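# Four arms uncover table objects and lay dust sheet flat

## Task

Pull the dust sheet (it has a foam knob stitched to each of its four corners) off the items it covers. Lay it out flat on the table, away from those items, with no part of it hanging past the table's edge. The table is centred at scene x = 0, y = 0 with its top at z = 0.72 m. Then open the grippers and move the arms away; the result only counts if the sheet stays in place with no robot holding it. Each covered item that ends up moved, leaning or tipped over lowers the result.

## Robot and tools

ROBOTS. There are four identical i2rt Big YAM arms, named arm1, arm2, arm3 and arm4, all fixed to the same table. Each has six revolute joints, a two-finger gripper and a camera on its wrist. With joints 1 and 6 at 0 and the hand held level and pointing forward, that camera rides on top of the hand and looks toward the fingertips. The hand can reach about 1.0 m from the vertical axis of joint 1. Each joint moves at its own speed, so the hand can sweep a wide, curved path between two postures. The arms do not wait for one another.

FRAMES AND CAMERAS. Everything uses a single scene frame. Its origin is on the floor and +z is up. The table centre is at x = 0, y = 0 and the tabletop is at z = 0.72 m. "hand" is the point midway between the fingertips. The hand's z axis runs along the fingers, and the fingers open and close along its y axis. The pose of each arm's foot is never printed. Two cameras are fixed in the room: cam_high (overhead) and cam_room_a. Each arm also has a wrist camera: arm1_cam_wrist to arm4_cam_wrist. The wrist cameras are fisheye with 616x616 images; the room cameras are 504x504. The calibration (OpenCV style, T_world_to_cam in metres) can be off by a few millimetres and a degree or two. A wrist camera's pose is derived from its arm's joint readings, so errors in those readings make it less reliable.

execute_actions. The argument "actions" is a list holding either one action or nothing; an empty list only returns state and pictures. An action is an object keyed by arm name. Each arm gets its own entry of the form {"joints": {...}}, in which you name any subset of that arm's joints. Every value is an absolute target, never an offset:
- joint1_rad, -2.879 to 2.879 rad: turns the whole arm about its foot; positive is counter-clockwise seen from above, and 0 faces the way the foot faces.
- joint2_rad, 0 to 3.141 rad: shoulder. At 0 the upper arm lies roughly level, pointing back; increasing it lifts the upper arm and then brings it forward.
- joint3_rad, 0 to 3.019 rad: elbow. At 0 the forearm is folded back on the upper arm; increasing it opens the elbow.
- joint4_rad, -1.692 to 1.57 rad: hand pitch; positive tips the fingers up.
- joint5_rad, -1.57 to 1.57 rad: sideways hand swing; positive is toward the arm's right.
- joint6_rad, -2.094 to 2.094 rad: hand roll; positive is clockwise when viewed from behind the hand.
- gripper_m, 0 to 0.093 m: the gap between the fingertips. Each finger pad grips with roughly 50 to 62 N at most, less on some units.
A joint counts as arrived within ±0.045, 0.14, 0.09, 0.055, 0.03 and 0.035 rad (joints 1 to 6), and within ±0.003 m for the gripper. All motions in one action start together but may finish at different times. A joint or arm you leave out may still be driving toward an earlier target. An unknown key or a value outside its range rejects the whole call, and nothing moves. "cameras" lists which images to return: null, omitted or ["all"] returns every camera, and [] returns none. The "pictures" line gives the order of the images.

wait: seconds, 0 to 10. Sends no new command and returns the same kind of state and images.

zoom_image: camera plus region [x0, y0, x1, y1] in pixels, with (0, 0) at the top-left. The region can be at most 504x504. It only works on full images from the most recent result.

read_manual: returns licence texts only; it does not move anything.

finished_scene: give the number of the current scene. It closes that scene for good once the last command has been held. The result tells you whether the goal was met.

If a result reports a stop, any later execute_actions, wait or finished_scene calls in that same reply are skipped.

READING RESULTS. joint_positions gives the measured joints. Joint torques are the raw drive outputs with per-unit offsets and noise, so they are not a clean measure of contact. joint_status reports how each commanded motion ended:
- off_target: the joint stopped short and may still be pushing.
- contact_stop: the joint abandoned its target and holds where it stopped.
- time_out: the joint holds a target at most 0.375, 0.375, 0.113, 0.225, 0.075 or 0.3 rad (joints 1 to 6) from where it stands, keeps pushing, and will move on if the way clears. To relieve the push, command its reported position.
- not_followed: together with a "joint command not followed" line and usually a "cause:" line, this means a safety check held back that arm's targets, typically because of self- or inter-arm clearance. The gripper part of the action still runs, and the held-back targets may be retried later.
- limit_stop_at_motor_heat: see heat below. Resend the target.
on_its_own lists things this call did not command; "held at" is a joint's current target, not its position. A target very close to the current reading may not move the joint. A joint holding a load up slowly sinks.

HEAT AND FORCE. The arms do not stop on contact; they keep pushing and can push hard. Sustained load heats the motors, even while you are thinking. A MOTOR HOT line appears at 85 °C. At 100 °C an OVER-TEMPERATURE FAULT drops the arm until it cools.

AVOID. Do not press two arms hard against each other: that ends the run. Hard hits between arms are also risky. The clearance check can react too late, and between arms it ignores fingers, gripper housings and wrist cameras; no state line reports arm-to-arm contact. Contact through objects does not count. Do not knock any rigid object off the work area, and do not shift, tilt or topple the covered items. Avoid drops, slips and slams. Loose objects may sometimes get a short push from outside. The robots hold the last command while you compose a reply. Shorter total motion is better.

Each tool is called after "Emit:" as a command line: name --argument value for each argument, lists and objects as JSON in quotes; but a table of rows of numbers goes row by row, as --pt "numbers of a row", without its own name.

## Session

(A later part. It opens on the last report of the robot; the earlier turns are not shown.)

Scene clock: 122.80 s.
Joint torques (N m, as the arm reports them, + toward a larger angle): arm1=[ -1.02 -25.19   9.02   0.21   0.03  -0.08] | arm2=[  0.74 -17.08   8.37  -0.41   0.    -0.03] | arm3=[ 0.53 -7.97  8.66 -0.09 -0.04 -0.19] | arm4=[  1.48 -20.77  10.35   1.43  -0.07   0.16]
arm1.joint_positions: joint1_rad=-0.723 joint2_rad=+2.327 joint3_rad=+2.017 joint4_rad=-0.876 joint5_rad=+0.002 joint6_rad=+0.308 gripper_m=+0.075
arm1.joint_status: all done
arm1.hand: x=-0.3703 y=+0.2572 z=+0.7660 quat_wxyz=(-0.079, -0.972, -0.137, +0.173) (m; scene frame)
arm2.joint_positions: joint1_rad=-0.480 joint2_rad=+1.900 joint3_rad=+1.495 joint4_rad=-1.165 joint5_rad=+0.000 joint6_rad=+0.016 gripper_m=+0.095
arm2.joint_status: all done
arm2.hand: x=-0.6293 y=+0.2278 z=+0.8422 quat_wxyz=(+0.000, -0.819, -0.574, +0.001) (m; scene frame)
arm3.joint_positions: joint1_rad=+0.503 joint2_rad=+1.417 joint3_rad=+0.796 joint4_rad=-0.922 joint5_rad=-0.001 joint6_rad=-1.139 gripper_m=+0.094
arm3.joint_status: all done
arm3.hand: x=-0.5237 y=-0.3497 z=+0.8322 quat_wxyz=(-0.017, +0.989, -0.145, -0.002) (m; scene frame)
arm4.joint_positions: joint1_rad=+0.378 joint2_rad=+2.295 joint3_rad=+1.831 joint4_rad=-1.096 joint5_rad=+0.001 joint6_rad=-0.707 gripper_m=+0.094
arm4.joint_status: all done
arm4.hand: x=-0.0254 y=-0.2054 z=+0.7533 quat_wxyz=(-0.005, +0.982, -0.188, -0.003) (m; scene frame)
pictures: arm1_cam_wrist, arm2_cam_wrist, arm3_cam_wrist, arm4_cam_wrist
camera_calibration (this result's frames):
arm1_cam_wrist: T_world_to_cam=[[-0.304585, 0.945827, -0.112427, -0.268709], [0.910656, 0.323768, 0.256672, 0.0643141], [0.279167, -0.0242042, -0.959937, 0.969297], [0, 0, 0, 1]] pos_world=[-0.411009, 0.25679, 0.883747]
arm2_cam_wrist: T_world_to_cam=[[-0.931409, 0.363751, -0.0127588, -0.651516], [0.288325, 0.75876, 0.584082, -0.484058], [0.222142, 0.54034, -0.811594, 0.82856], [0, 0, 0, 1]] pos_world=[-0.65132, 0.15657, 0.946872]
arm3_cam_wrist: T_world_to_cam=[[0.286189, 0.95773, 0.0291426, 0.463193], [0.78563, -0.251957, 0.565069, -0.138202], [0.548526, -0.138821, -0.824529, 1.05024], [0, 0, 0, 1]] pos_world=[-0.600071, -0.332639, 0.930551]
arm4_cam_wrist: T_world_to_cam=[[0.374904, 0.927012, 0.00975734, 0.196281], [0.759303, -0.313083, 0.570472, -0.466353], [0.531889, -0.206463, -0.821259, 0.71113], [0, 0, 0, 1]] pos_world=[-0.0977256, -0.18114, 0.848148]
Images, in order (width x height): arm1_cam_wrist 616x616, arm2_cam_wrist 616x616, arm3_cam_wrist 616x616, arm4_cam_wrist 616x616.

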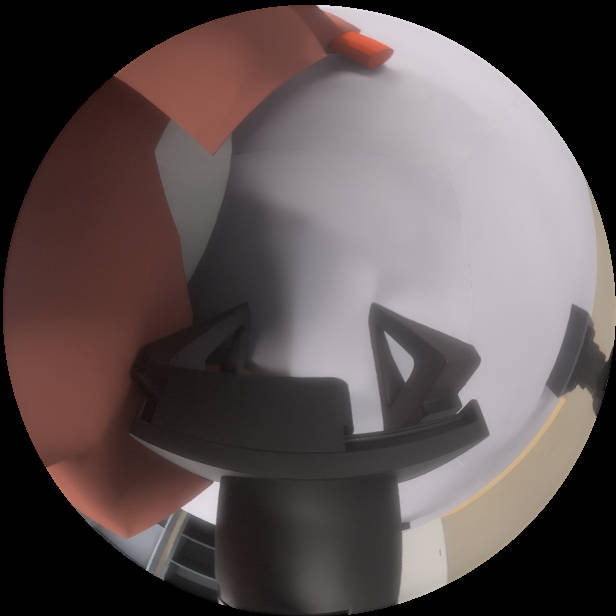

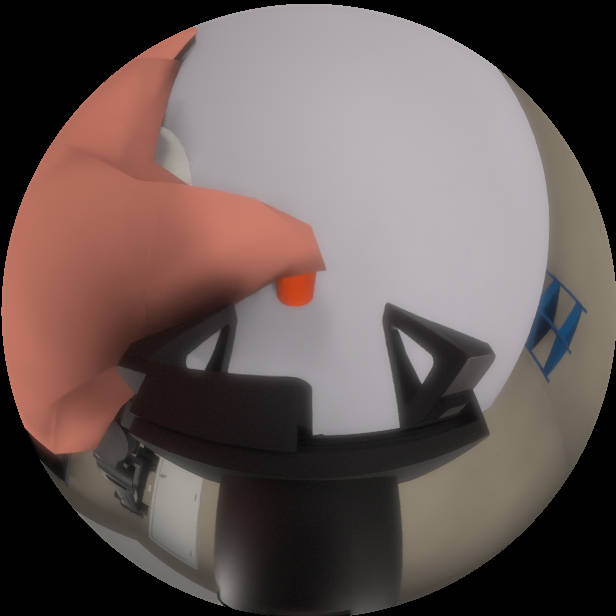

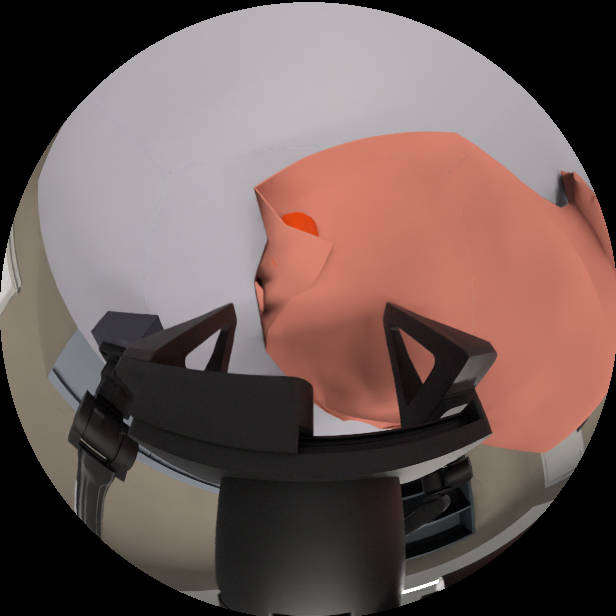

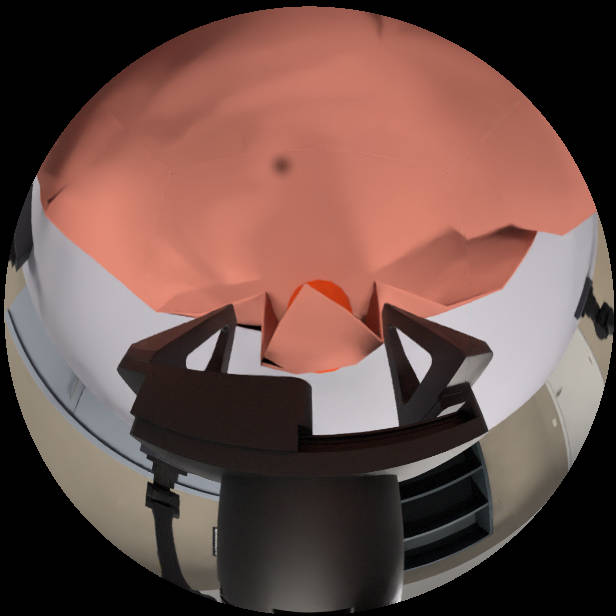

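Emit:
execute_actions --actions '[{"arm1":{"joints":{"joint2_rad":2.15,"joint4_rad":-1.25}},"arm4":{"joints":{"gripper_m":0.02}},"arm2":{"joints":{"joint1_rad":-0.455,"joint2_rad":1.95,"joint3_rad":1.278,"joint4_rad":-0.885}},"arm3":{"joints":{"joint1_rad":0.59,"joint2_rad":1.61,"joint3_rad":0.738,"joint4_rad":-0.685,"joint6_rad":-1.0}}}]' --cameras '["arm1_cam_wrist","arm2_cam_wrist","arm3_cam_wrist","arm4_cam_wrist"]'

Scene clock: 137.13 s.
Joint torques (N m, as the arm reports them, + toward a larger angle): arm1=[ -1.39 -21.96   9.82  -0.18   0.01  -0.1 ] | arm2=[  0.78 -18.85   7.71   0.19   0.04  -0.05] | arm3=[  0.67 -10.14   6.43   0.66  -0.04   0.05] | arm4=[  1.71 -20.45  10.49   1.33  -0.06   0.15]
arm1.joint_positions: joint1_rad=-0.723 joint2_rad=+2.120 joint3_rad=+2.007 joint4_rad=-1.240 joint5_rad=+0.002 joint6_rad=+0.308 gripper_m=+0.075
arm1.joint_status: all done
arm1.hand: x=-0.3058 y=+0.2991 z=+0.8859 quat_wxyz=(-0.043, -0.985, -0.138, +0.099) (m; scene frame)
arm2.joint_positions: joint1_rad=-0.463 joint2_rad=+1.967 joint3_rad=+1.261 joint4_rad=-0.897 joint5_rad=-0.001 joint6_rad=+0.016 gripper_m=+0.095
arm2.joint_status: all done
arm2.hand: x=-0.6062 y=+0.2685 z=+0.7322 quat_wxyz=(+0.009, -0.814, -0.580, -0.012) (m; scene frame)
arm3.joint_positions: joint1_rad=+0.593 joint2_rad=+1.619 joint3_rad=+0.738 joint4_rad=-0.695 joint5_rad=-0.001 joint6_rad=-1.013 gripper_m=+0.094
arm3.joint_status: all done
arm3.hand: x=-0.5543 y=-0.3539 z=+0.7497 quat_wxyz=(-0.001, +0.987, -0.163, +0.004) (m; scene frame)
arm4.joint_positions: joint1_rad=+0.378 joint2_rad=+2.295 joint3_rad=+1.831 joint4_rad=-1.096 joint5_rad=+0.001 joint6_rad=-0.707 gripper_m=+0.038
arm4.joint_status: gripper_m off_target (ended at +0.038, target +0.020)
arm4.hand: x=-0.0254 y=-0.2054 z=+0.7533 quat_wxyz=(-0.005, +0.982, -0.188, -0.003) (m; scene frame)
pictures: arm1_cam_wrist, arm2_cam_wrist, arm3_cam_wrist, arm4_cam_wrist
camera_calibration (this result's frames):
arm1_cam_wrist: T_world_to_cam=[[-0.291209, 0.95439, -0.0658497, -0.315028], [0.864385, 0.291991, 0.409364, -0.178666], [0.409921, 0.0622911, -0.909992, 1.03735], [0, 0, 0, 1]] pos_world=[-0.362534, 0.288211, 0.996374]
arm2_cam_wrist: T_world_to_cam=[[-0.93736, 0.348146, -0.012272, -0.64594], [0.268998, 0.745742, 0.609515, -0.484216], [0.221352, 0.568034, -0.792679, 0.690378], [0, 0, 0, 1]] pos_world=[-0.628042, 0.193824, 0.834458]
arm3_cam_wrist: T_world_to_cam=[[0.3209, 0.947112, -0.00132507, 0.516709], [0.77361, -0.261307, 0.577274, -0.0878156], [0.546397, -0.186273, -0.816549, 0.974451], [0, 0, 0, 1]] pos_world=[-0.630314, -0.330815, 0.847065]
arm4_cam_wrist: T_world_to_cam=[[0.375258, 0.926869, 0.00975409, 0.196263], [0.759186, -0.313372, 0.570469, -0.466414], [0.531807, -0.206668, -0.821261, 0.711087], [0, 0, 0, 1]] pos_world=[-0.0977159, -0.181112, 0.848149]
Images, in order (width x height): arm1_cam_wrist 616x616, arm2_cam_wrist 616x616, arm3_cam_wrist 616x616, arm4_cam_wrist 616x616.

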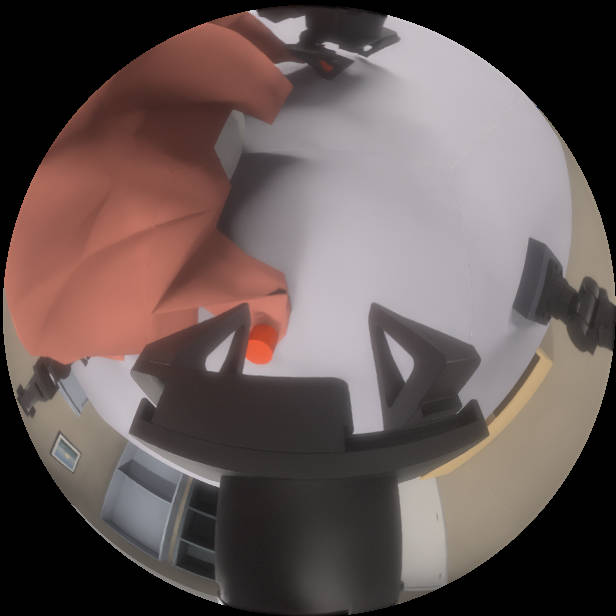

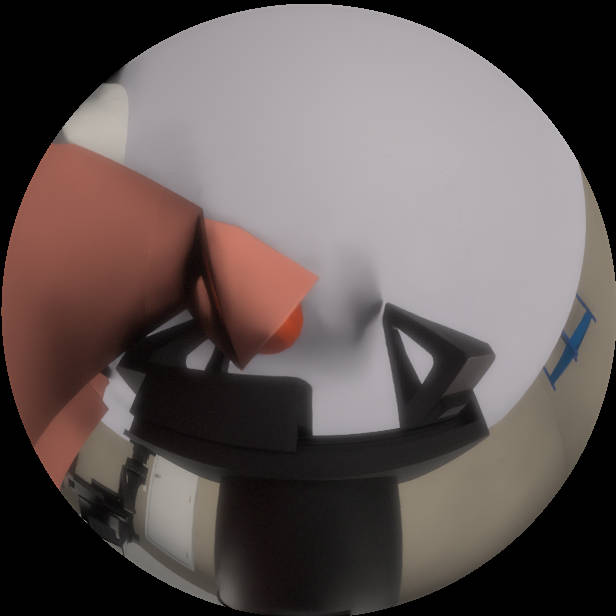

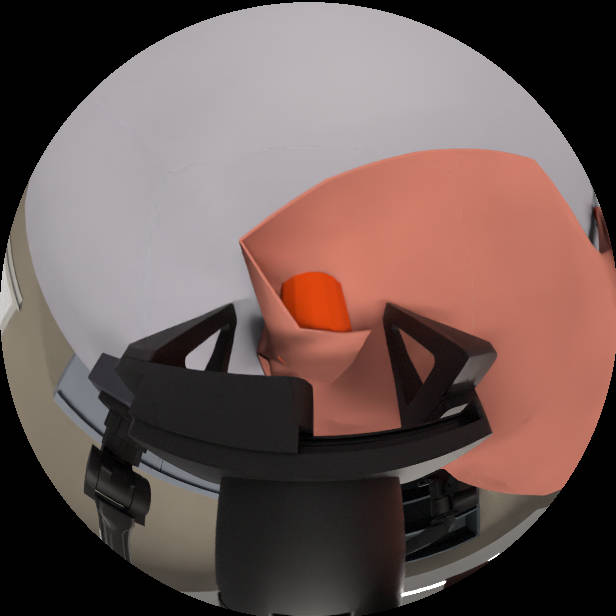

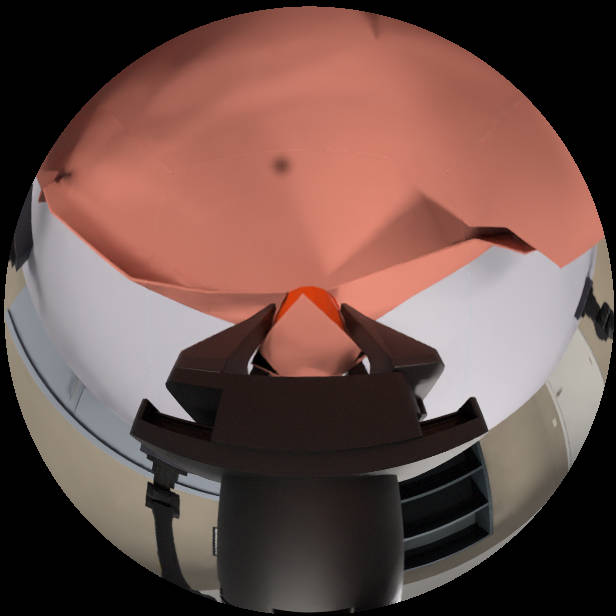

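Emit:
execute_actions --actions '[{"arm1":{"joints":{"joint1_rad":-0.56,"joint2_rad":2.08,"joint3_rad":1.83,"joint4_rad":-1.32,"gripper_m":0.093}},"arm2":{"joints":{"gripper_m":0.02}},"arm3":{"joints":{"joint2_rad":1.66,"gripper_m":0.02}}}]' --cameras '["arm1_cam_wrist","arm2_cam_wrist","arm3_cam_wrist"]'

Scene clock: 147.83 s.
Joint torques (N m, as the arm reports them, + toward a larger angle): arm1=[ -2.14 -22.68   8.68  -0.47   0.09  -0.04] | arm2=[  0.49 -18.01   7.69  -0.02   0.05  -0.01] | arm3=[ 0.73 -7.7   6.21  0.56 -0.16 -0.07] | arm4=[  1.83 -20.49  10.44   1.4   -0.07   0.16]
arm1.joint_positions: joint1_rad=-0.562 joint2_rad=+2.080 joint3_rad=+1.835 joint4_rad=-1.312 joint5_rad=-0.001 joint6_rad=+0.306 gripper_m=+0.093
arm1.joint_status: all done
arm1.hand: x=-0.1834 y=+0.2567 z=+0.8407 quat_wxyz=(-0.001, -0.976, -0.219, +0.006) (m; scene frame)
arm2.joint_positions: joint1_rad=-0.463 joint2_rad=+1.967 joint3_rad=+1.261 joint4_rad=-0.897 joint5_rad=-0.001 joint6_rad=+0.015 gripper_m=+0.037
arm2.joint_status: gripper_m off_target (ended at +0.037, target +0.020)
arm2.hand: x=-0.6063 y=+0.2685 z=+0.7322 quat_wxyz=(+0.009, -0.814, -0.581, -0.012) (m; scene frame)
arm3.joint_positions: joint1_rad=+0.591 joint2_rad=+1.633 joint3_rad=+0.740 joint4_rad=-0.694 joint5_rad=+0.002 joint6_rad=-1.002 gripper_m=+0.040
arm3.joint_status: gripper_m off_target (ended at +0.040, target +0.020); the others done
arm3.hand: x=-0.5527 y=-0.3546 z=+0.7456 quat_wxyz=(+0.004, +0.985, -0.170, +0.007) (m; scene frame)
arm4.joint_positions: joint1_rad=+0.378 joint2_rad=+2.295 joint3_rad=+1.831 joint4_rad=-1.096 joint5_rad=+0.001 joint6_rad=-0.707 gripper_m=+0.038
arm4.joint_status: not commanded
arm4.hand: x=-0.0254 y=-0.2054 z=+0.7533 quat_wxyz=(-0.005, +0.982, -0.188, -0.003) (m; scene frame)
pictures: arm1_cam_wrist, arm2_cam_wrist, arm3_cam_wrist
camera_calibration (this result's frames):
arm1_cam_wrist: T_world_to_cam=[[-0.43567, 0.900053, -0.00977725, -0.301573], [0.730672, 0.359983, 0.580112, -0.43914], [0.525652, 0.245593, -0.814478, 0.842499], [0, 0, 0, 1]] pos_world=[-0.25338, 0.222603, 0.937999]
arm2_cam_wrist: T_world_to_cam=[[-0.937501, 0.347779, -0.0119025, -0.646263], [0.268919, 0.745778, 0.609507, -0.484265], [0.220851, 0.568212, -0.792691, 0.690037], [0, 0, 0, 1]] pos_world=[-0.628039, 0.193824, 0.834457]
arm3_cam_wrist: T_world_to_cam=[[0.33324, 0.942806, -0.00828524, 0.527313], [0.767069, -0.265994, 0.583826, -0.0969629], [0.54823, -0.20091, -0.811837, 0.962421], [0, 0, 0, 1]] pos_world=[-0.628973, -0.329585, 0.842307]
Images, in order (width x height): arm1_cam_wrist 616x616, arm2_cam_wrist 616x616, arm3_cam_wrist 616x616.

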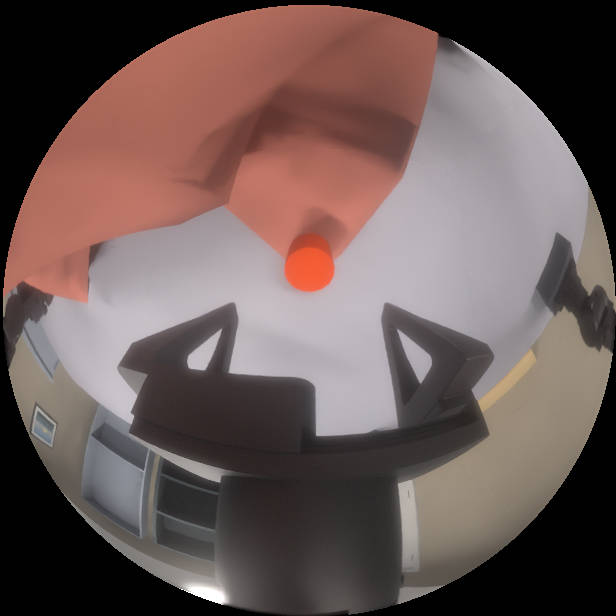

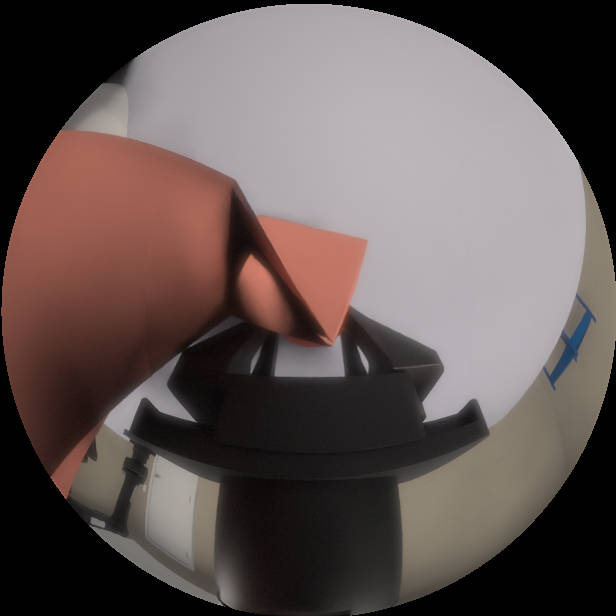

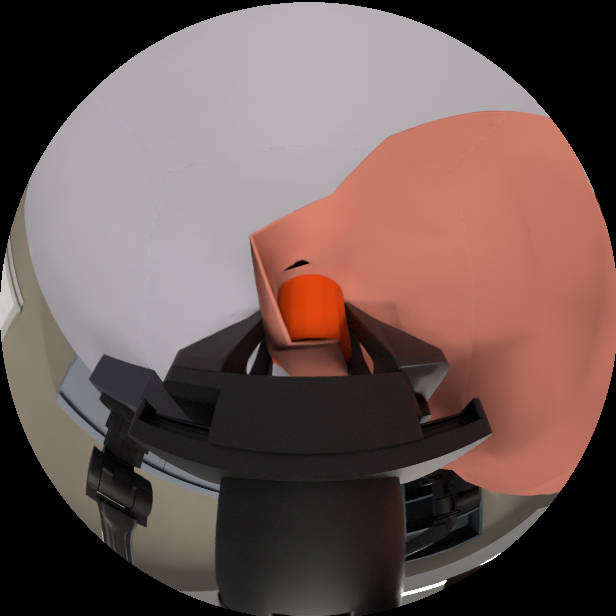

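Emit:
execute_actions --actions '[{"arm1":{"joints":{"joint2_rad":2.195,"joint3_rad":1.742,"joint4_rad":-1.135}}}]' --cameras '["arm1_cam_wrist"]'

Emit:
execute_actions --actions '[{"arm1":{"joints":{"gripper_m":0.02}}}]' --cameras '["arm1_cam_wrist"]'

Scene clock: 154.37 s.
Joint torques (N m, as the arm reports them, + toward a larger angle): arm1=[ -1.18 -22.14   7.7    0.29   0.14  -0.1 ] | arm2=[  1.37 -18.49   7.64   0.26   0.03  -0.02] | arm3=[ 0.7  -7.71  6.23  0.6  -0.15 -0.06] | arm4=[  1.73 -20.46  10.46   1.35  -0.07   0.16]
arm1.joint_positions: joint1_rad=-0.565 joint2_rad=+2.177 joint3_rad=+1.749 joint4_rad=-1.144 joint5_rad=-0.002 joint6_rad=+0.307 gripper_m=+0.093
arm1.joint_status: all done
arm1.hand: x=-0.1855 y=+0.2581 z=+0.7495 quat_wxyz=(+0.002, -0.976, -0.217, -0.001) (m; scene frame)
arm2.joint_positions: joint1_rad=-0.463 joint2_rad=+1.967 joint3_rad=+1.261 joint4_rad=-0.897 joint5_rad=-0.001 joint6_rad=+0.015 gripper_m=+0.037
arm2.joint_status: not commanded
arm2.hand: x=-0.6063 y=+0.2685 z=+0.7322 quat_wxyz=(+0.009, -0.814, -0.581, -0.012) (m; scene frame)
arm3.joint_positions: joint1_rad=+0.591 joint2_rad=+1.633 joint3_rad=+0.740 joint4_rad=-0.694 joint5_rad=+0.002 joint6_rad=-1.002 gripper_m=+0.040
arm3.joint_status: not commanded
arm3.hand: x=-0.5527 y=-0.3546 z=+0.7456 quat_wxyz=(+0.004, +0.985, -0.170, +0.007) (m; scene frame)
arm4.joint_positions: joint1_rad=+0.378 joint2_rad=+2.295 joint3_rad=+1.831 joint4_rad=-1.096 joint5_rad=+0.001 joint6_rad=-0.707 gripper_m=+0.038
arm4.joint_status: not commanded
arm4.hand: x=-0.0254 y=-0.2054 z=+0.7533 quat_wxyz=(-0.005, +0.982, -0.188, -0.003) (m; scene frame)
pictures: arm1_cam_wrist
camera_calibration (this result's frames):
arm1_cam_wrist: T_world_to_cam=[[-0.432068, 0.901824, -0.0055625, -0.307516], [0.725183, 0.351092, 0.592321, -0.393092], [0.536122, 0.251889, -0.805683, 0.762713], [0, 0, 0, 1]] pos_world=[-0.256711, 0.223217, 0.845631]
Images, in order (width x height): arm1_cam_wrist 616x616.

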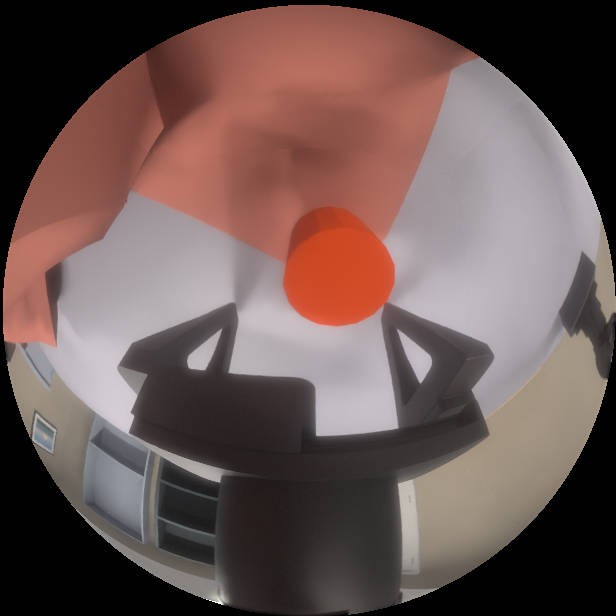

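Scene clock: 155.03 s.
Joint torques (N m, as the arm reports them, + toward a larger angle): arm1=[ -0.97 -20.86   8.1    0.17   0.16  -0.12] | arm2=[  0.88 -18.31   7.75   0.25   0.04  -0.02] | arm3=[ 0.73 -7.58  6.28  0.56 -0.15 -0.06] | arm4=[  1.61 -20.43  10.43   1.32  -0.07   0.15]
arm1.joint_positions: joint1_rad=-0.565 joint2_rad=+2.177 joint3_rad=+1.749 joint4_rad=-1.144 joint5_rad=-0.002 joint6_rad=+0.307 gripper_m=+0.020
arm1.joint_status: all done
arm1.hand: x=-0.1855 y=+0.2581 z=+0.7495 quat_wxyz=(+0.002, -0.976, -0.217, -0.001) (m; scene frame)
arm2.joint_positions: joint1_rad=-0.463 joint2_rad=+1.967 joint3_rad=+1.261 joint4_rad=-0.897 joint5_rad=-0.001 joint6_rad=+0.015 gripper_m=+0.037
arm2.joint_status: not commanded
arm2.hand: x=-0.6063 y=+0.2685 z=+0.7322 quat_wxyz=(+0.009, -0.814, -0.581, -0.012) (m; scene frame)
arm3.joint_positions: joint1_rad=+0.591 joint2_rad=+1.633 joint3_rad=+0.740 joint4_rad=-0.694 joint5_rad=+0.002 joint6_rad=-1.002 gripper_m=+0.040
arm3.joint_status: not commanded
arm3.hand: x=-0.5527 y=-0.3546 z=+0.7456 quat_wxyz=(+0.004, +0.985, -0.170, +0.007) (m; scene frame)
arm4.joint_positions: joint1_rad=+0.378 joint2_rad=+2.295 joint3_rad=+1.831 joint4_rad=-1.096 joint5_rad=+0.001 joint6_rad=-0.707 gripper_m=+0.038
arm4.joint_status: not commanded
arm4.hand: x=-0.0254 y=-0.2054 z=+0.7533 quat_wxyz=(-0.005, +0.982, -0.188, -0.003) (m; scene frame)
pictures: arm1_cam_wrist
camera_calibration (this result's frames):
arm1_cam_wrist: T_world_to_cam=[[-0.432068, 0.901824, -0.0055625, -0.307516], [0.725183, 0.351092, 0.592321, -0.393092], [0.536122, 0.251889, -0.805683, 0.762713], [0, 0, 0, 1]] pos_world=[-0.256711, 0.223217, 0.845631]
Images, in order (width x height): arm1_cam_wrist 616x616.

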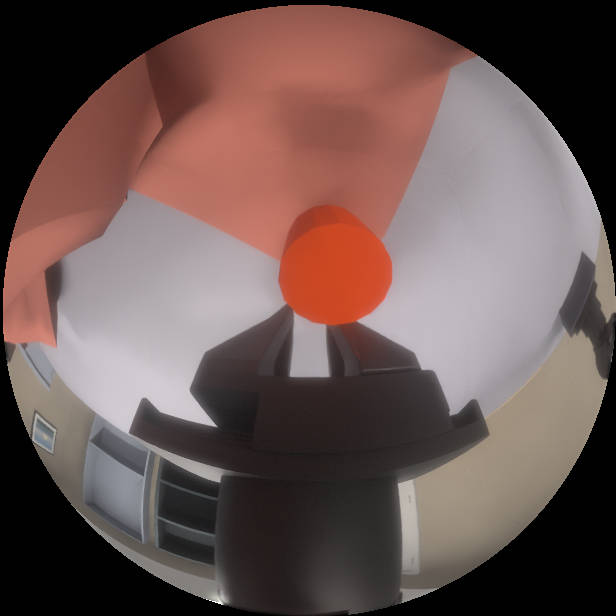

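Emit:
execute_actions --actions '[{"arm1":{"joints":{"gripper_m":0.093,"joint1_rad":-0.6}}}]' --cameras '[]'

Emit:
execute_actions --actions '[{"arm1":{"joints":{"joint4_rad":-0.98}}}]' --cameras '["arm1_cam_wrist"]'

Emit:
execute_actions --actions '[{"arm1":{"joints":{"gripper_m":0.02}}}]' --cameras '["arm1_cam_wrist"]'

Scene clock: 165.83 s.
Joint torques (N m, as the arm reports them, + toward a larger angle): arm1=[ -1.99 -21.2    7.79   0.17   0.09  -0.05] | arm2=[  0.88 -18.63   7.66   0.15   0.01  -0.01] | arm3=[ 0.74 -7.63  6.25  0.59 -0.15 -0.07] | arm4=[  1.76 -20.3   10.45   1.33  -0.08   0.14]
arm1.joint_positions: joint1_rad=-0.600 joint2_rad=+2.177 joint3_rad=+1.749 joint4_rad=-1.144 joint5_rad=-0.002 joint6_rad=+0.306 gripper_m=+0.093
arm1.joint_status: all done
arm1.hand: x=-0.2006 y=+0.2751 z=+0.7496 quat_wxyz=(+0.002, -0.980, -0.200, -0.001) (m; scene frame)
arm2.joint_positions: joint1_rad=-0.463 joint2_rad=+1.967 joint3_rad=+1.261 joint4_rad=-0.897 joint5_rad=-0.001 joint6_rad=+0.015 gripper_m=+0.037
arm2.joint_status: not commanded
arm2.hand: x=-0.6063 y=+0.2685 z=+0.7322 quat_wxyz=(+0.009, -0.814, -0.581, -0.012) (m; scene frame)
arm3.joint_positions: joint1_rad=+0.591 joint2_rad=+1.633 joint3_rad=+0.740 joint4_rad=-0.694 joint5_rad=+0.002 joint6_rad=-1.002 gripper_m=+0.040
arm3.joint_status: not commanded
arm3.hand: x=-0.5527 y=-0.3546 z=+0.7456 quat_wxyz=(+0.004, +0.985, -0.170, +0.007) (m; scene frame)
arm4.joint_positions: joint1_rad=+0.378 joint2_rad=+2.295 joint3_rad=+1.831 joint4_rad=-1.096 joint5_rad=+0.001 joint6_rad=-0.707 gripper_m=+0.038
arm4.joint_status: not commanded
arm4.hand: x=-0.0254 y=-0.2054 z=+0.7533 quat_wxyz=(-0.005, +0.982, -0.188, -0.003) (m; scene frame)
pictures: none
No camera images: the call's "cameras" was empty. Leave "cameras" out to get every camera's image.

Scene clock: 166.67 s.
Joint torques (N m, as the arm reports them, + toward a larger angle): arm1=[ -0.9  -22.14   8.16   0.59   0.11  -0.08] | arm2=[  0.61 -18.22   7.78  -0.06   0.08  -0.05] | arm3=[ 0.78 -7.52  6.25  0.54 -0.15 -0.07] | arm4=[  1.68 -20.37  10.43   1.38  -0.08   0.15]
arm1.joint_positions: joint1_rad=-0.600 joint2_rad=+2.177 joint3_rad=+1.749 joint4_rad=-0.993 joint5_rad=-0.002 joint6_rad=+0.306 gripper_m=+0.093
arm1.joint_status: all done
arm1.hand: x=-0.2287 y=+0.2509 z=+0.7523 quat_wxyz=(-0.034, -0.977, -0.200, +0.065) (m; scene frame)
arm2.joint_positions: joint1_rad=-0.463 joint2_rad=+1.967 joint3_rad=+1.261 joint4_rad=-0.897 joint5_rad=-0.001 joint6_rad=+0.015 gripper_m=+0.037
arm2.joint_status: not commanded
arm2.hand: x=-0.6063 y=+0.2685 z=+0.7322 quat_wxyz=(+0.009, -0.814, -0.581, -0.012) (m; scene frame)
arm3.joint_positions: joint1_rad=+0.591 joint2_rad=+1.633 joint3_rad=+0.740 joint4_rad=-0.694 joint5_rad=+0.002 joint6_rad=-1.002 gripper_m=+0.040
arm3.joint_status: not commanded
arm3.hand: x=-0.5527 y=-0.3546 z=+0.7456 quat_wxyz=(+0.004, +0.985, -0.170, +0.007) (m; scene frame)
arm4.joint_positions: joint1_rad=+0.378 joint2_rad=+2.295 joint3_rad=+1.831 joint4_rad=-1.096 joint5_rad=+0.001 joint6_rad=-0.707 gripper_m=+0.038
arm4.joint_status: not commanded
arm4.hand: x=-0.0254 y=-0.2054 z=+0.7533 quat_wxyz=(-0.005, +0.982, -0.188, -0.003) (m; scene frame)
pictures: arm1_cam_wrist
camera_calibration (this result's frames):
arm1_cam_wrist: T_world_to_cam=[[-0.404101, 0.913367, -0.0496288, -0.283053], [0.797978, 0.378532, 0.468983, -0.258298], [0.44714, 0.149914, -0.881812, 0.852454], [0, 0, 0, 1]] pos_world=[-0.289433, 0.22851, 0.858794]
Images, in order (width x height): arm1_cam_wrist 616x616.

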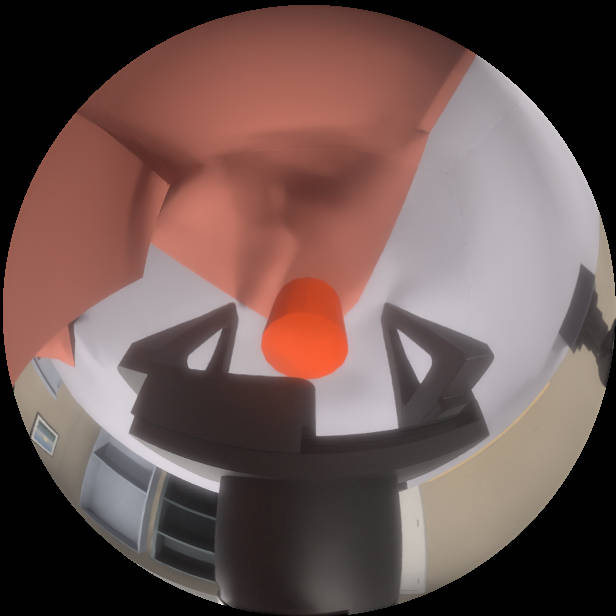

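Scene clock: 167.33 s.
Joint torques (N m, as the arm reports them, + toward a larger angle): arm1=[ -1.45 -22.71   8.05   0.71   0.07  -0.05] | arm2=[  1.24 -18.07   7.67   0.07  -0.02  -0.05] | arm3=[ 0.79 -7.48  6.26  0.53 -0.15 -0.06] | arm4=[  1.79 -20.52  10.45   1.44  -0.07   0.15]
arm1.joint_positions: joint1_rad=-0.600 joint2_rad=+2.177 joint3_rad=+1.749 joint4_rad=-0.993 joint5_rad=-0.001 joint6_rad=+0.306 gripper_m=+0.038
arm1.joint_status: gripper_m off_target (ended at +0.038, target +0.020)
arm1.hand: x=-0.2288 y=+0.2509 z=+0.7523 quat_wxyz=(-0.034, -0.977, -0.200, +0.066) (m; scene frame)
arm2.joint_positions: joint1_rad=-0.463 joint2_rad=+1.967 joint3_rad=+1.261 joint4_rad=-0.897 joint5_rad=-0.001 joint6_rad=+0.015 gripper_m=+0.037
arm2.joint_status: not commanded
arm2.hand: x=-0.6063 y=+0.2685 z=+0.7322 quat_wxyz=(+0.009, -0.814, -0.581, -0.012) (m; scene frame)
arm3.joint_positions: joint1_rad=+0.591 joint2_rad=+1.633 joint3_rad=+0.740 joint4_rad=-0.694 joint5_rad=+0.002 joint6_rad=-1.002 gripper_m=+0.040
arm3.joint_status: not commanded
arm3.hand: x=-0.5527 y=-0.3546 z=+0.7456 quat_wxyz=(+0.004, +0.985, -0.170, +0.007) (m; scene frame)
arm4.joint_positions: joint1_rad=+0.378 joint2_rad=+2.295 joint3_rad=+1.831 joint4_rad=-1.096 joint5_rad=+0.001 joint6_rad=-0.707 gripper_m=+0.038
arm4.joint_status: not commanded
arm4.hand: x=-0.0254 y=-0.2054 z=+0.7533 quat_wxyz=(-0.005, +0.982, -0.188, -0.003) (m; scene frame)
pictures: arm1_cam_wrist
camera_calibration (this result's frames):
arm1_cam_wrist: T_world_to_cam=[[-0.404061, 0.913404, -0.0492681, -0.283387], [0.798114, 0.378353, 0.468895, -0.25814], [0.446932, 0.150141, -0.881879, 0.852412], [0, 0, 0, 1]] pos_world=[-0.28945, 0.228533, 0.858802]
Images, in order (width x height): arm1_cam_wrist 616x616.

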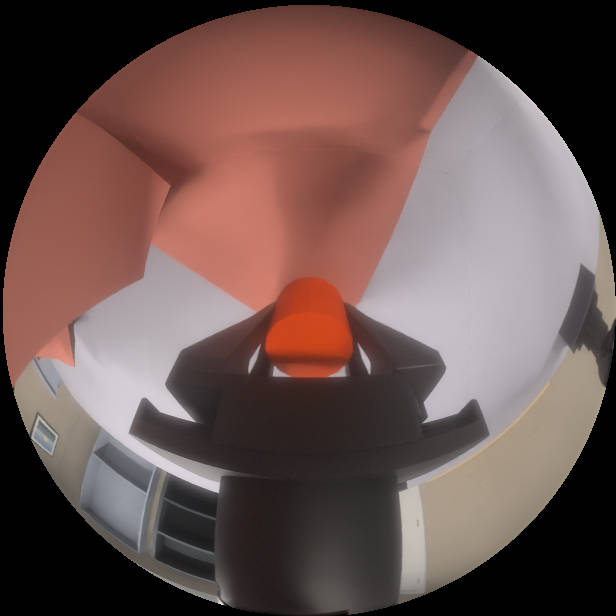

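All four held. Lift as before.

Emit:
execute_actions --actions '[{"arm1":{"joints":{"joint1_rad":-0.53,"joint2_rad":1.716,"joint3_rad":1.73,"joint4_rad":-1.573}},"arm2":{"joints":{"joint1_rad":-0.671,"joint2_rad":1.717,"joint3_rad":1.68,"joint4_rad":-1.52}},"arm3":{"joints":{"joint1_rad":0.911,"joint2_rad":1.523,"joint3_rad":1.4,"joint4_rad":-1.442}},"arm4":{"joints":{"joint1_rad":0.542,"joint2_rad":1.995,"joint3_rad":2.0,"joint4_rad":-1.568}}}]' --cameras '["cam_room_a"]'

Emit:
execute_actions --actions '[{"arm1":{"joints":{"joint1_rad":-0.618,"joint2_rad":1.452,"joint3_rad":1.65,"joint4_rad":-1.49}},"arm2":{"joints":{"joint1_rad":-0.759,"joint2_rad":1.373,"joint3_rad":1.52,"joint4_rad":-1.435,"joint6_rad":-0.8}},"arm3":{"joints":{"joint1_rad":1.0,"joint2_rad":1.195,"joint3_rad":1.32,"joint4_rad":-1.42}},"arm4":{"joints":{"joint1_rad":0.629,"joint2_rad":1.633,"joint3_rad":1.73,"joint4_rad":-1.387}}}]'

Scene clock: 180.00 s.
Joint torques (N m, as the arm reports them, + toward a larger angle): arm1=[ -2.37 -17.49  10.07  -0.28   0.06  -0.08] | arm2=[  0.17 -17.03   9.33  -0.58  -0.09  -0.06] | arm3=[  1.18 -11.32  14.69   0.08  -0.68   0.  ] | arm4=[  1.25 -17.36   9.66  -0.11   0.33   0.04]
arm1.joint_positions: joint1_rad=-0.524 joint2_rad=+1.713 joint3_rad=+1.722 joint4_rad=-1.562 joint5_rad=+0.000 joint6_rad=+0.306 gripper_m=+0.038
arm1.joint_status: all done
arm1.hand: x=-0.0883 y=+0.3172 z=+1.0044 quat_wxyz=(-0.001, -0.971, -0.237, +0.008) (m; scene frame)
arm2.joint_positions: joint1_rad=-0.672 joint2_rad=+1.733 joint3_rad=+1.667 joint4_rad=-1.512 joint5_rad=+0.002 joint6_rad=+0.014 gripper_m=+0.037
arm2.joint_status: all done
arm2.hand: x=-0.7114 y=+0.2989 z=+0.9943 quat_wxyz=(+0.003, -0.870, -0.494, -0.002) (m; scene frame)
arm3.joint_positions: joint1_rad=+0.906 joint2_rad=+1.521 joint3_rad=+1.346 joint4_rad=-1.442 joint5_rad=+0.015 joint6_rad=-1.008 gripper_m=+0.040
arm3.joint_status: all done
arm3.hand: x=-0.6990 y=-0.3212 z=+0.9840 quat_wxyz=(+0.013, +1.000, -0.010, +0.022) (m; scene frame)
arm4.joint_positions: joint1_rad=+0.552 joint2_rad=+1.983 joint3_rad=+1.984 joint4_rad=-1.543 joint5_rad=-0.011 joint6_rad=-0.695 gripper_m=+0.038
arm4.joint_status: all done
arm4.hand: x=-0.0981 y=-0.3034 z=+1.0062 quat_wxyz=(-0.007, +0.994, -0.108, -0.014) (m; scene frame)
pictures: cam_room_a
Images, in order (width x height): cam_room_a 504x504.

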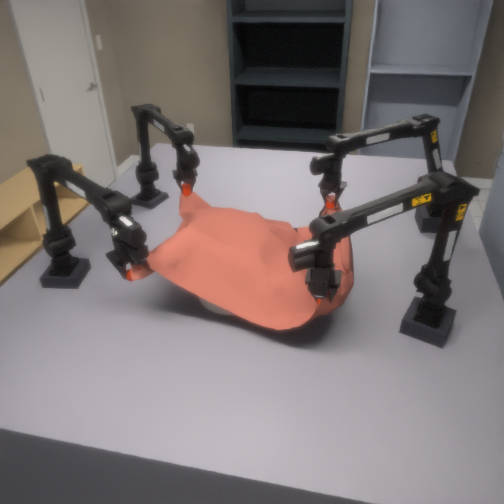

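Scene clock: 181.73 s.
Joint torques (N m, as the arm reports them, + toward a larger angle): arm1=[ -1.39 -11.9    9.61   0.65   0.09  -0.08] | arm2=[  0.63 -11.83  10.25   0.63  -0.08  -0.07] | arm3=[ 1.52 -7.1  11.58  1.35 -0.95  0.02] | arm4=[  0.44 -12.29   7.97   1.33   0.28   0.06]
arm1.joint_positions: joint1_rad=-0.623 joint2_rad=+1.442 joint3_rad=+1.647 joint4_rad=-1.497 joint5_rad=-0.001 joint6_rad=+0.304 gripper_m=+0.038
arm1.joint_status: all done
arm1.hand: x=-0.0867 y=+0.3848 z=+1.1074 quat_wxyz=(-0.064, -0.972, -0.189, +0.122) (m; scene frame)
arm2.joint_positions: joint1_rad=-0.764 joint2_rad=+1.386 joint3_rad=+1.500 joint4_rad=-1.445 joint5_rad=+0.000 joint6_rad=-0.781 gripper_m=+0.037
arm2.joint_status: all done
arm2.hand: x=-0.7102 y=+0.3843 z=+1.0920 quat_wxyz=(-0.009, -0.642, -0.757, +0.120) (m; scene frame)
arm3.joint_positions: joint1_rad=+0.993 joint2_rad=+1.190 joint3_rad=+1.309 joint4_rad=-1.435 joint5_rad=+0.021 joint6_rad=-1.008 gripper_m=+0.040
arm3.joint_status: all done
arm3.hand: x=-0.7009 y=-0.3825 z=+1.0985 quat_wxyz=(-0.114, +0.991, +0.033, -0.060) (m; scene frame)
arm4.joint_positions: joint1_rad=+0.647 joint2_rad=+1.622 joint3_rad=+1.742 joint4_rad=-1.389 joint5_rad=-0.009 joint6_rad=-0.694 gripper_m=+0.038
arm4.joint_status: all done
arm4.hand: x=-0.0993 y=-0.3880 z=+1.1173 quat_wxyz=(-0.100, +0.987, -0.060, -0.113) (m; scene frame)
pictures: arm1_cam_wrist, arm2_cam_wrist, arm3_cam_wrist, arm4_cam_wrist, cam_high, cam_room_a
camera_calibration (this result's frames):
arm1_cam_wrist: T_world_to_cam=[[-0.392829, 0.915671, -0.0850417, -0.291017], [0.846555, 0.396194, 0.355491, -0.46572], [0.359206, 0.0676549, -0.930803, 1.16031], [0, 0, 0, 1]] pos_world=[-0.136853, 0.37249, 1.22083]
arm2_cam_wrist: T_world_to_cam=[[-0.980267, -0.126881, 0.151582, -0.806176], [-0.0501584, 0.901376, 0.430122, -0.852487], [-0.191207, 0.414032, -0.889954, 0.805227], [0, 0, 0, 1]] pos_world=[-0.679062, 0.332733, 1.20549]
arm3_cam_wrist: T_world_to_cam=[[-0.0524223, 0.972696, 0.226085, 0.0895932], [0.884441, -0.0599017, 0.462792, 0.0972791], [0.463699, 0.22422, -0.857152, 1.47769], [0, 0, 0, 1]] pos_world=[-0.766545, -0.412647, 1.20133]
arm4_cam_wrist: T_world_to_cam=[[0.147067, 0.971834, 0.184144, 0.189582], [0.910502, -0.205749, 0.358683, -0.381765], [0.386468, 0.114913, -0.915116, 1.22682], [0, 0, 0, 1]] pos_world=[-0.154411, -0.403769, 1.22471]
Images, in order (width x height): arm1_cam_wrist 616x616, arm2_cam_wrist 616x616, arm3_cam_wrist 616x616, arm4_cam_wrist 616x616, cam_high 504x504, cam_room_a 504x504.

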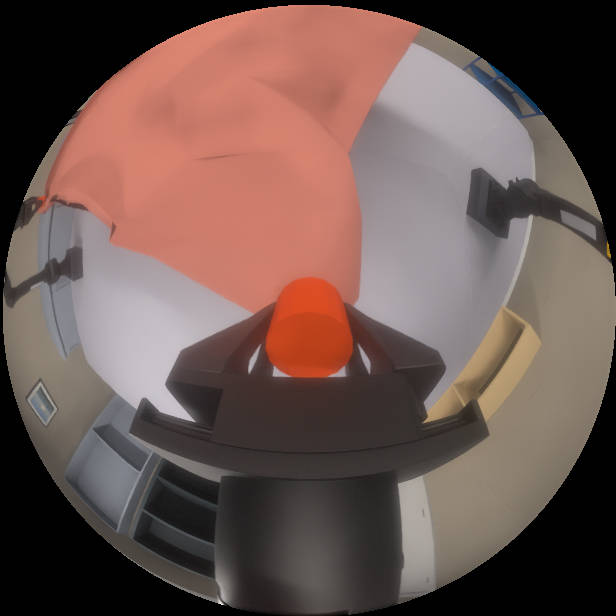

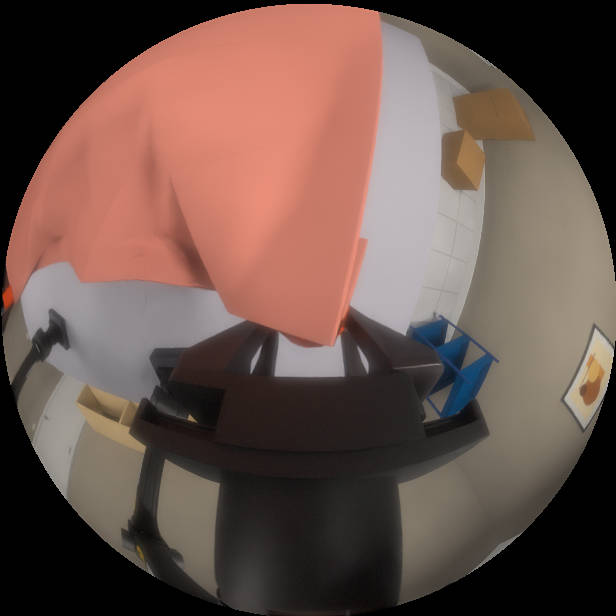

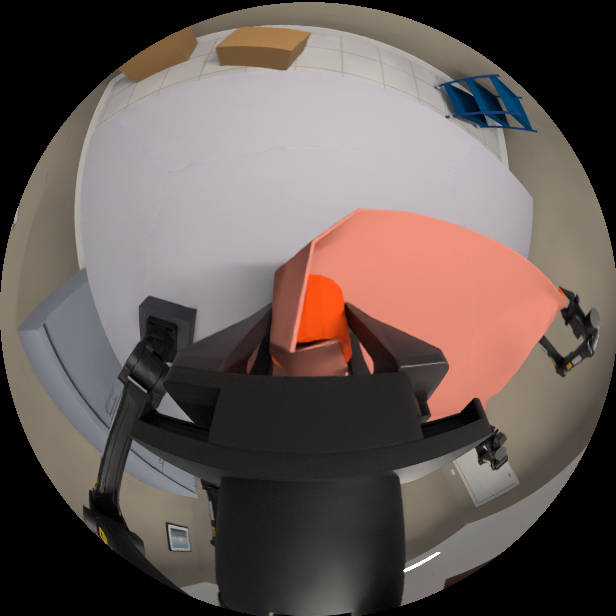

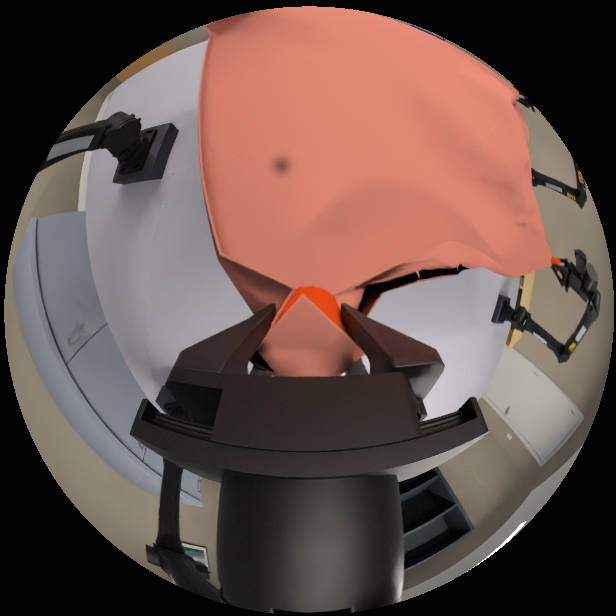

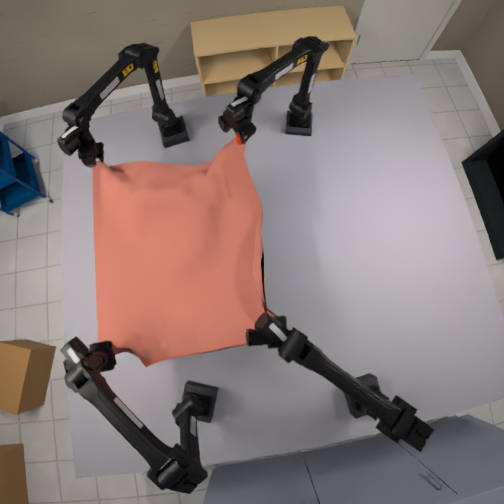

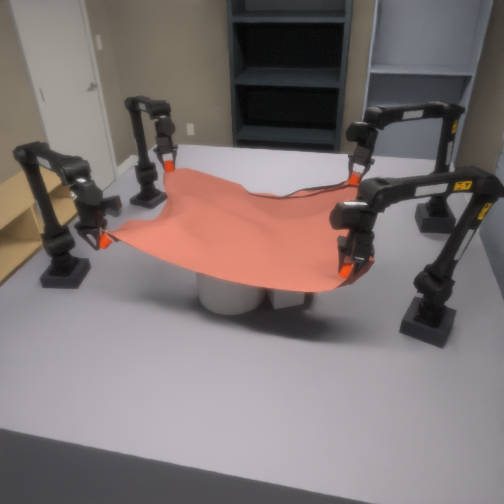

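Emit:
execute_actions --actions '[{"arm1":{"joints":{"joint1_rad":-0.473,"joint2_rad":1.298,"joint3_rad":1.66,"joint4_rad":-1.656,"joint6_rad":0.1}},"arm2":{"joints":{"joint1_rad":-0.765,"joint2_rad":1.39,"joint3_rad":1.71,"joint4_rad":-1.595,"joint6_rad":-1.1}},"arm3":{"joints":{"joint1_rad":0.95,"joint2_rad":1.2,"joint3_rad":1.5,"joint4_rad":-1.577,"joint6_rad":0.6}},"arm4":{"joints":{"joint1_rad":0.56,"joint2_rad":1.52,"joint3_rad":1.75,"joint4_rad":-1.52,"joint6_rad":-0.25}}}]' --cameras '["arm3_cam_wrist","cam_high","cam_room_a"]'

Scene clock: 202.70 s.
Joint torques (N m, as the arm reports them, + toward a larger angle): arm1=[-2.42 -8.93 10.13 -0.09  0.   -0.13] | arm2=[  0.08 -10.65  11.84  -0.16  -0.05  -0.03] | arm3=[ 2.14 -6.83 14.89  1.06 -1.27  0.45] | arm4=[  0.11 -13.07   9.34  -0.01   0.75   0.07]
arm1.joint_positions: joint1_rad=-0.467 joint2_rad=+1.289 joint3_rad=+1.647 joint4_rad=-1.641 joint5_rad=+0.000 joint6_rad=+0.110 gripper_m=+0.038
arm1.joint_status: all done
arm1.hand: x=+0.0136 y=+0.3847 z=+1.1621 quat_wxyz=(-0.062, -0.924, -0.354, +0.127) (m; scene frame)
arm2.joint_positions: joint1_rad=-0.764 joint2_rad=+1.391 joint3_rad=+1.664 joint4_rad=-1.589 joint5_rad=-0.001 joint6_rad=-1.084 gripper_m=+0.037
arm2.joint_status: all done
arm2.hand: x=-0.7063 y=+0.3891 z=+1.1520 quat_wxyz=(+0.008, -0.520, -0.845, +0.127) (m; scene frame)
arm3.joint_positions: joint1_rad=+0.933 joint2_rad=+1.194 joint3_rad=+1.449 joint4_rad=-1.585 joint5_rad=+0.031 joint6_rad=+0.549 gripper_m=+0.039
arm3.joint_status: joint6_rad time_out (moved +1.557 of +1.608); the others done
arm3.on_its_own: joint6_rad reads +0.549 and still pushes toward +0.600 since a time_out
arm3.hand: x=-0.6743 y=-0.3786 z=+1.1492 quat_wxyz=(-0.046, +0.708, -0.695, -0.113) (m; scene frame)
arm4.joint_positions: joint1_rad=+0.584 joint2_rad=+1.533 joint3_rad=+1.742 joint4_rad=-1.486 joint5_rad=-0.023 joint6_rad=-0.248 gripper_m=+0.038
arm4.joint_status: all done
arm4.hand: x=-0.0486 y=-0.3977 z=+1.1563 quat_wxyz=(-0.069, +0.941, -0.306, -0.130) (m; scene frame)
pictures: arm3_cam_wrist, cam_high, cam_room_a
camera_calibration (this result's frames):
arm3_cam_wrist: T_world_to_cam=[[0.995023, 0.0303189, -0.0949203, 0.794156], [0.0635146, -0.926971, 0.369718, -0.724283], [-0.0767789, -0.373907, -0.924283, 0.994169], [0, 0, 0, 1]] pos_world=[-0.66787, -0.32374, 1.26205]
Images, in order (width x height): arm3_cam_wrist 616x616, cam_high 504x504, cam_room_a 504x504.

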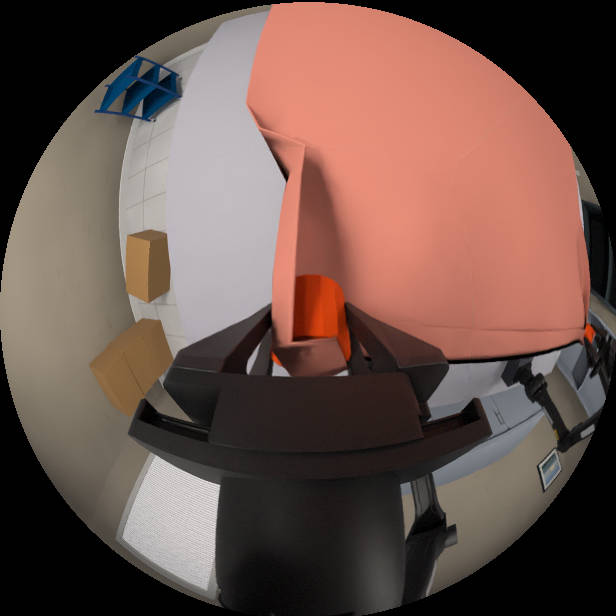

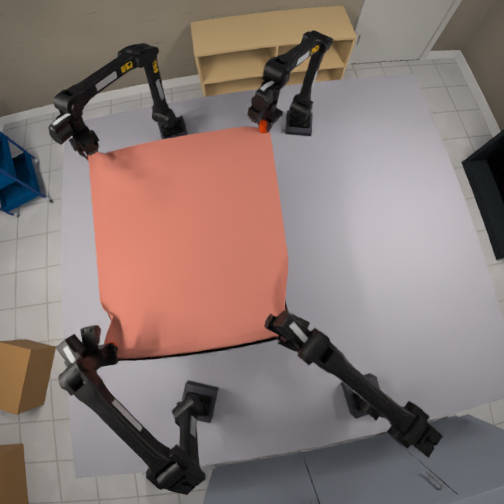

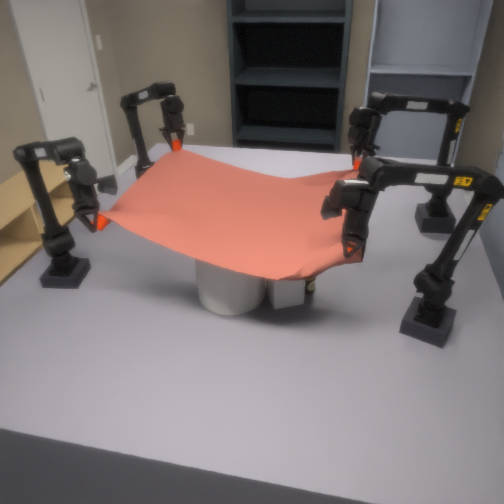

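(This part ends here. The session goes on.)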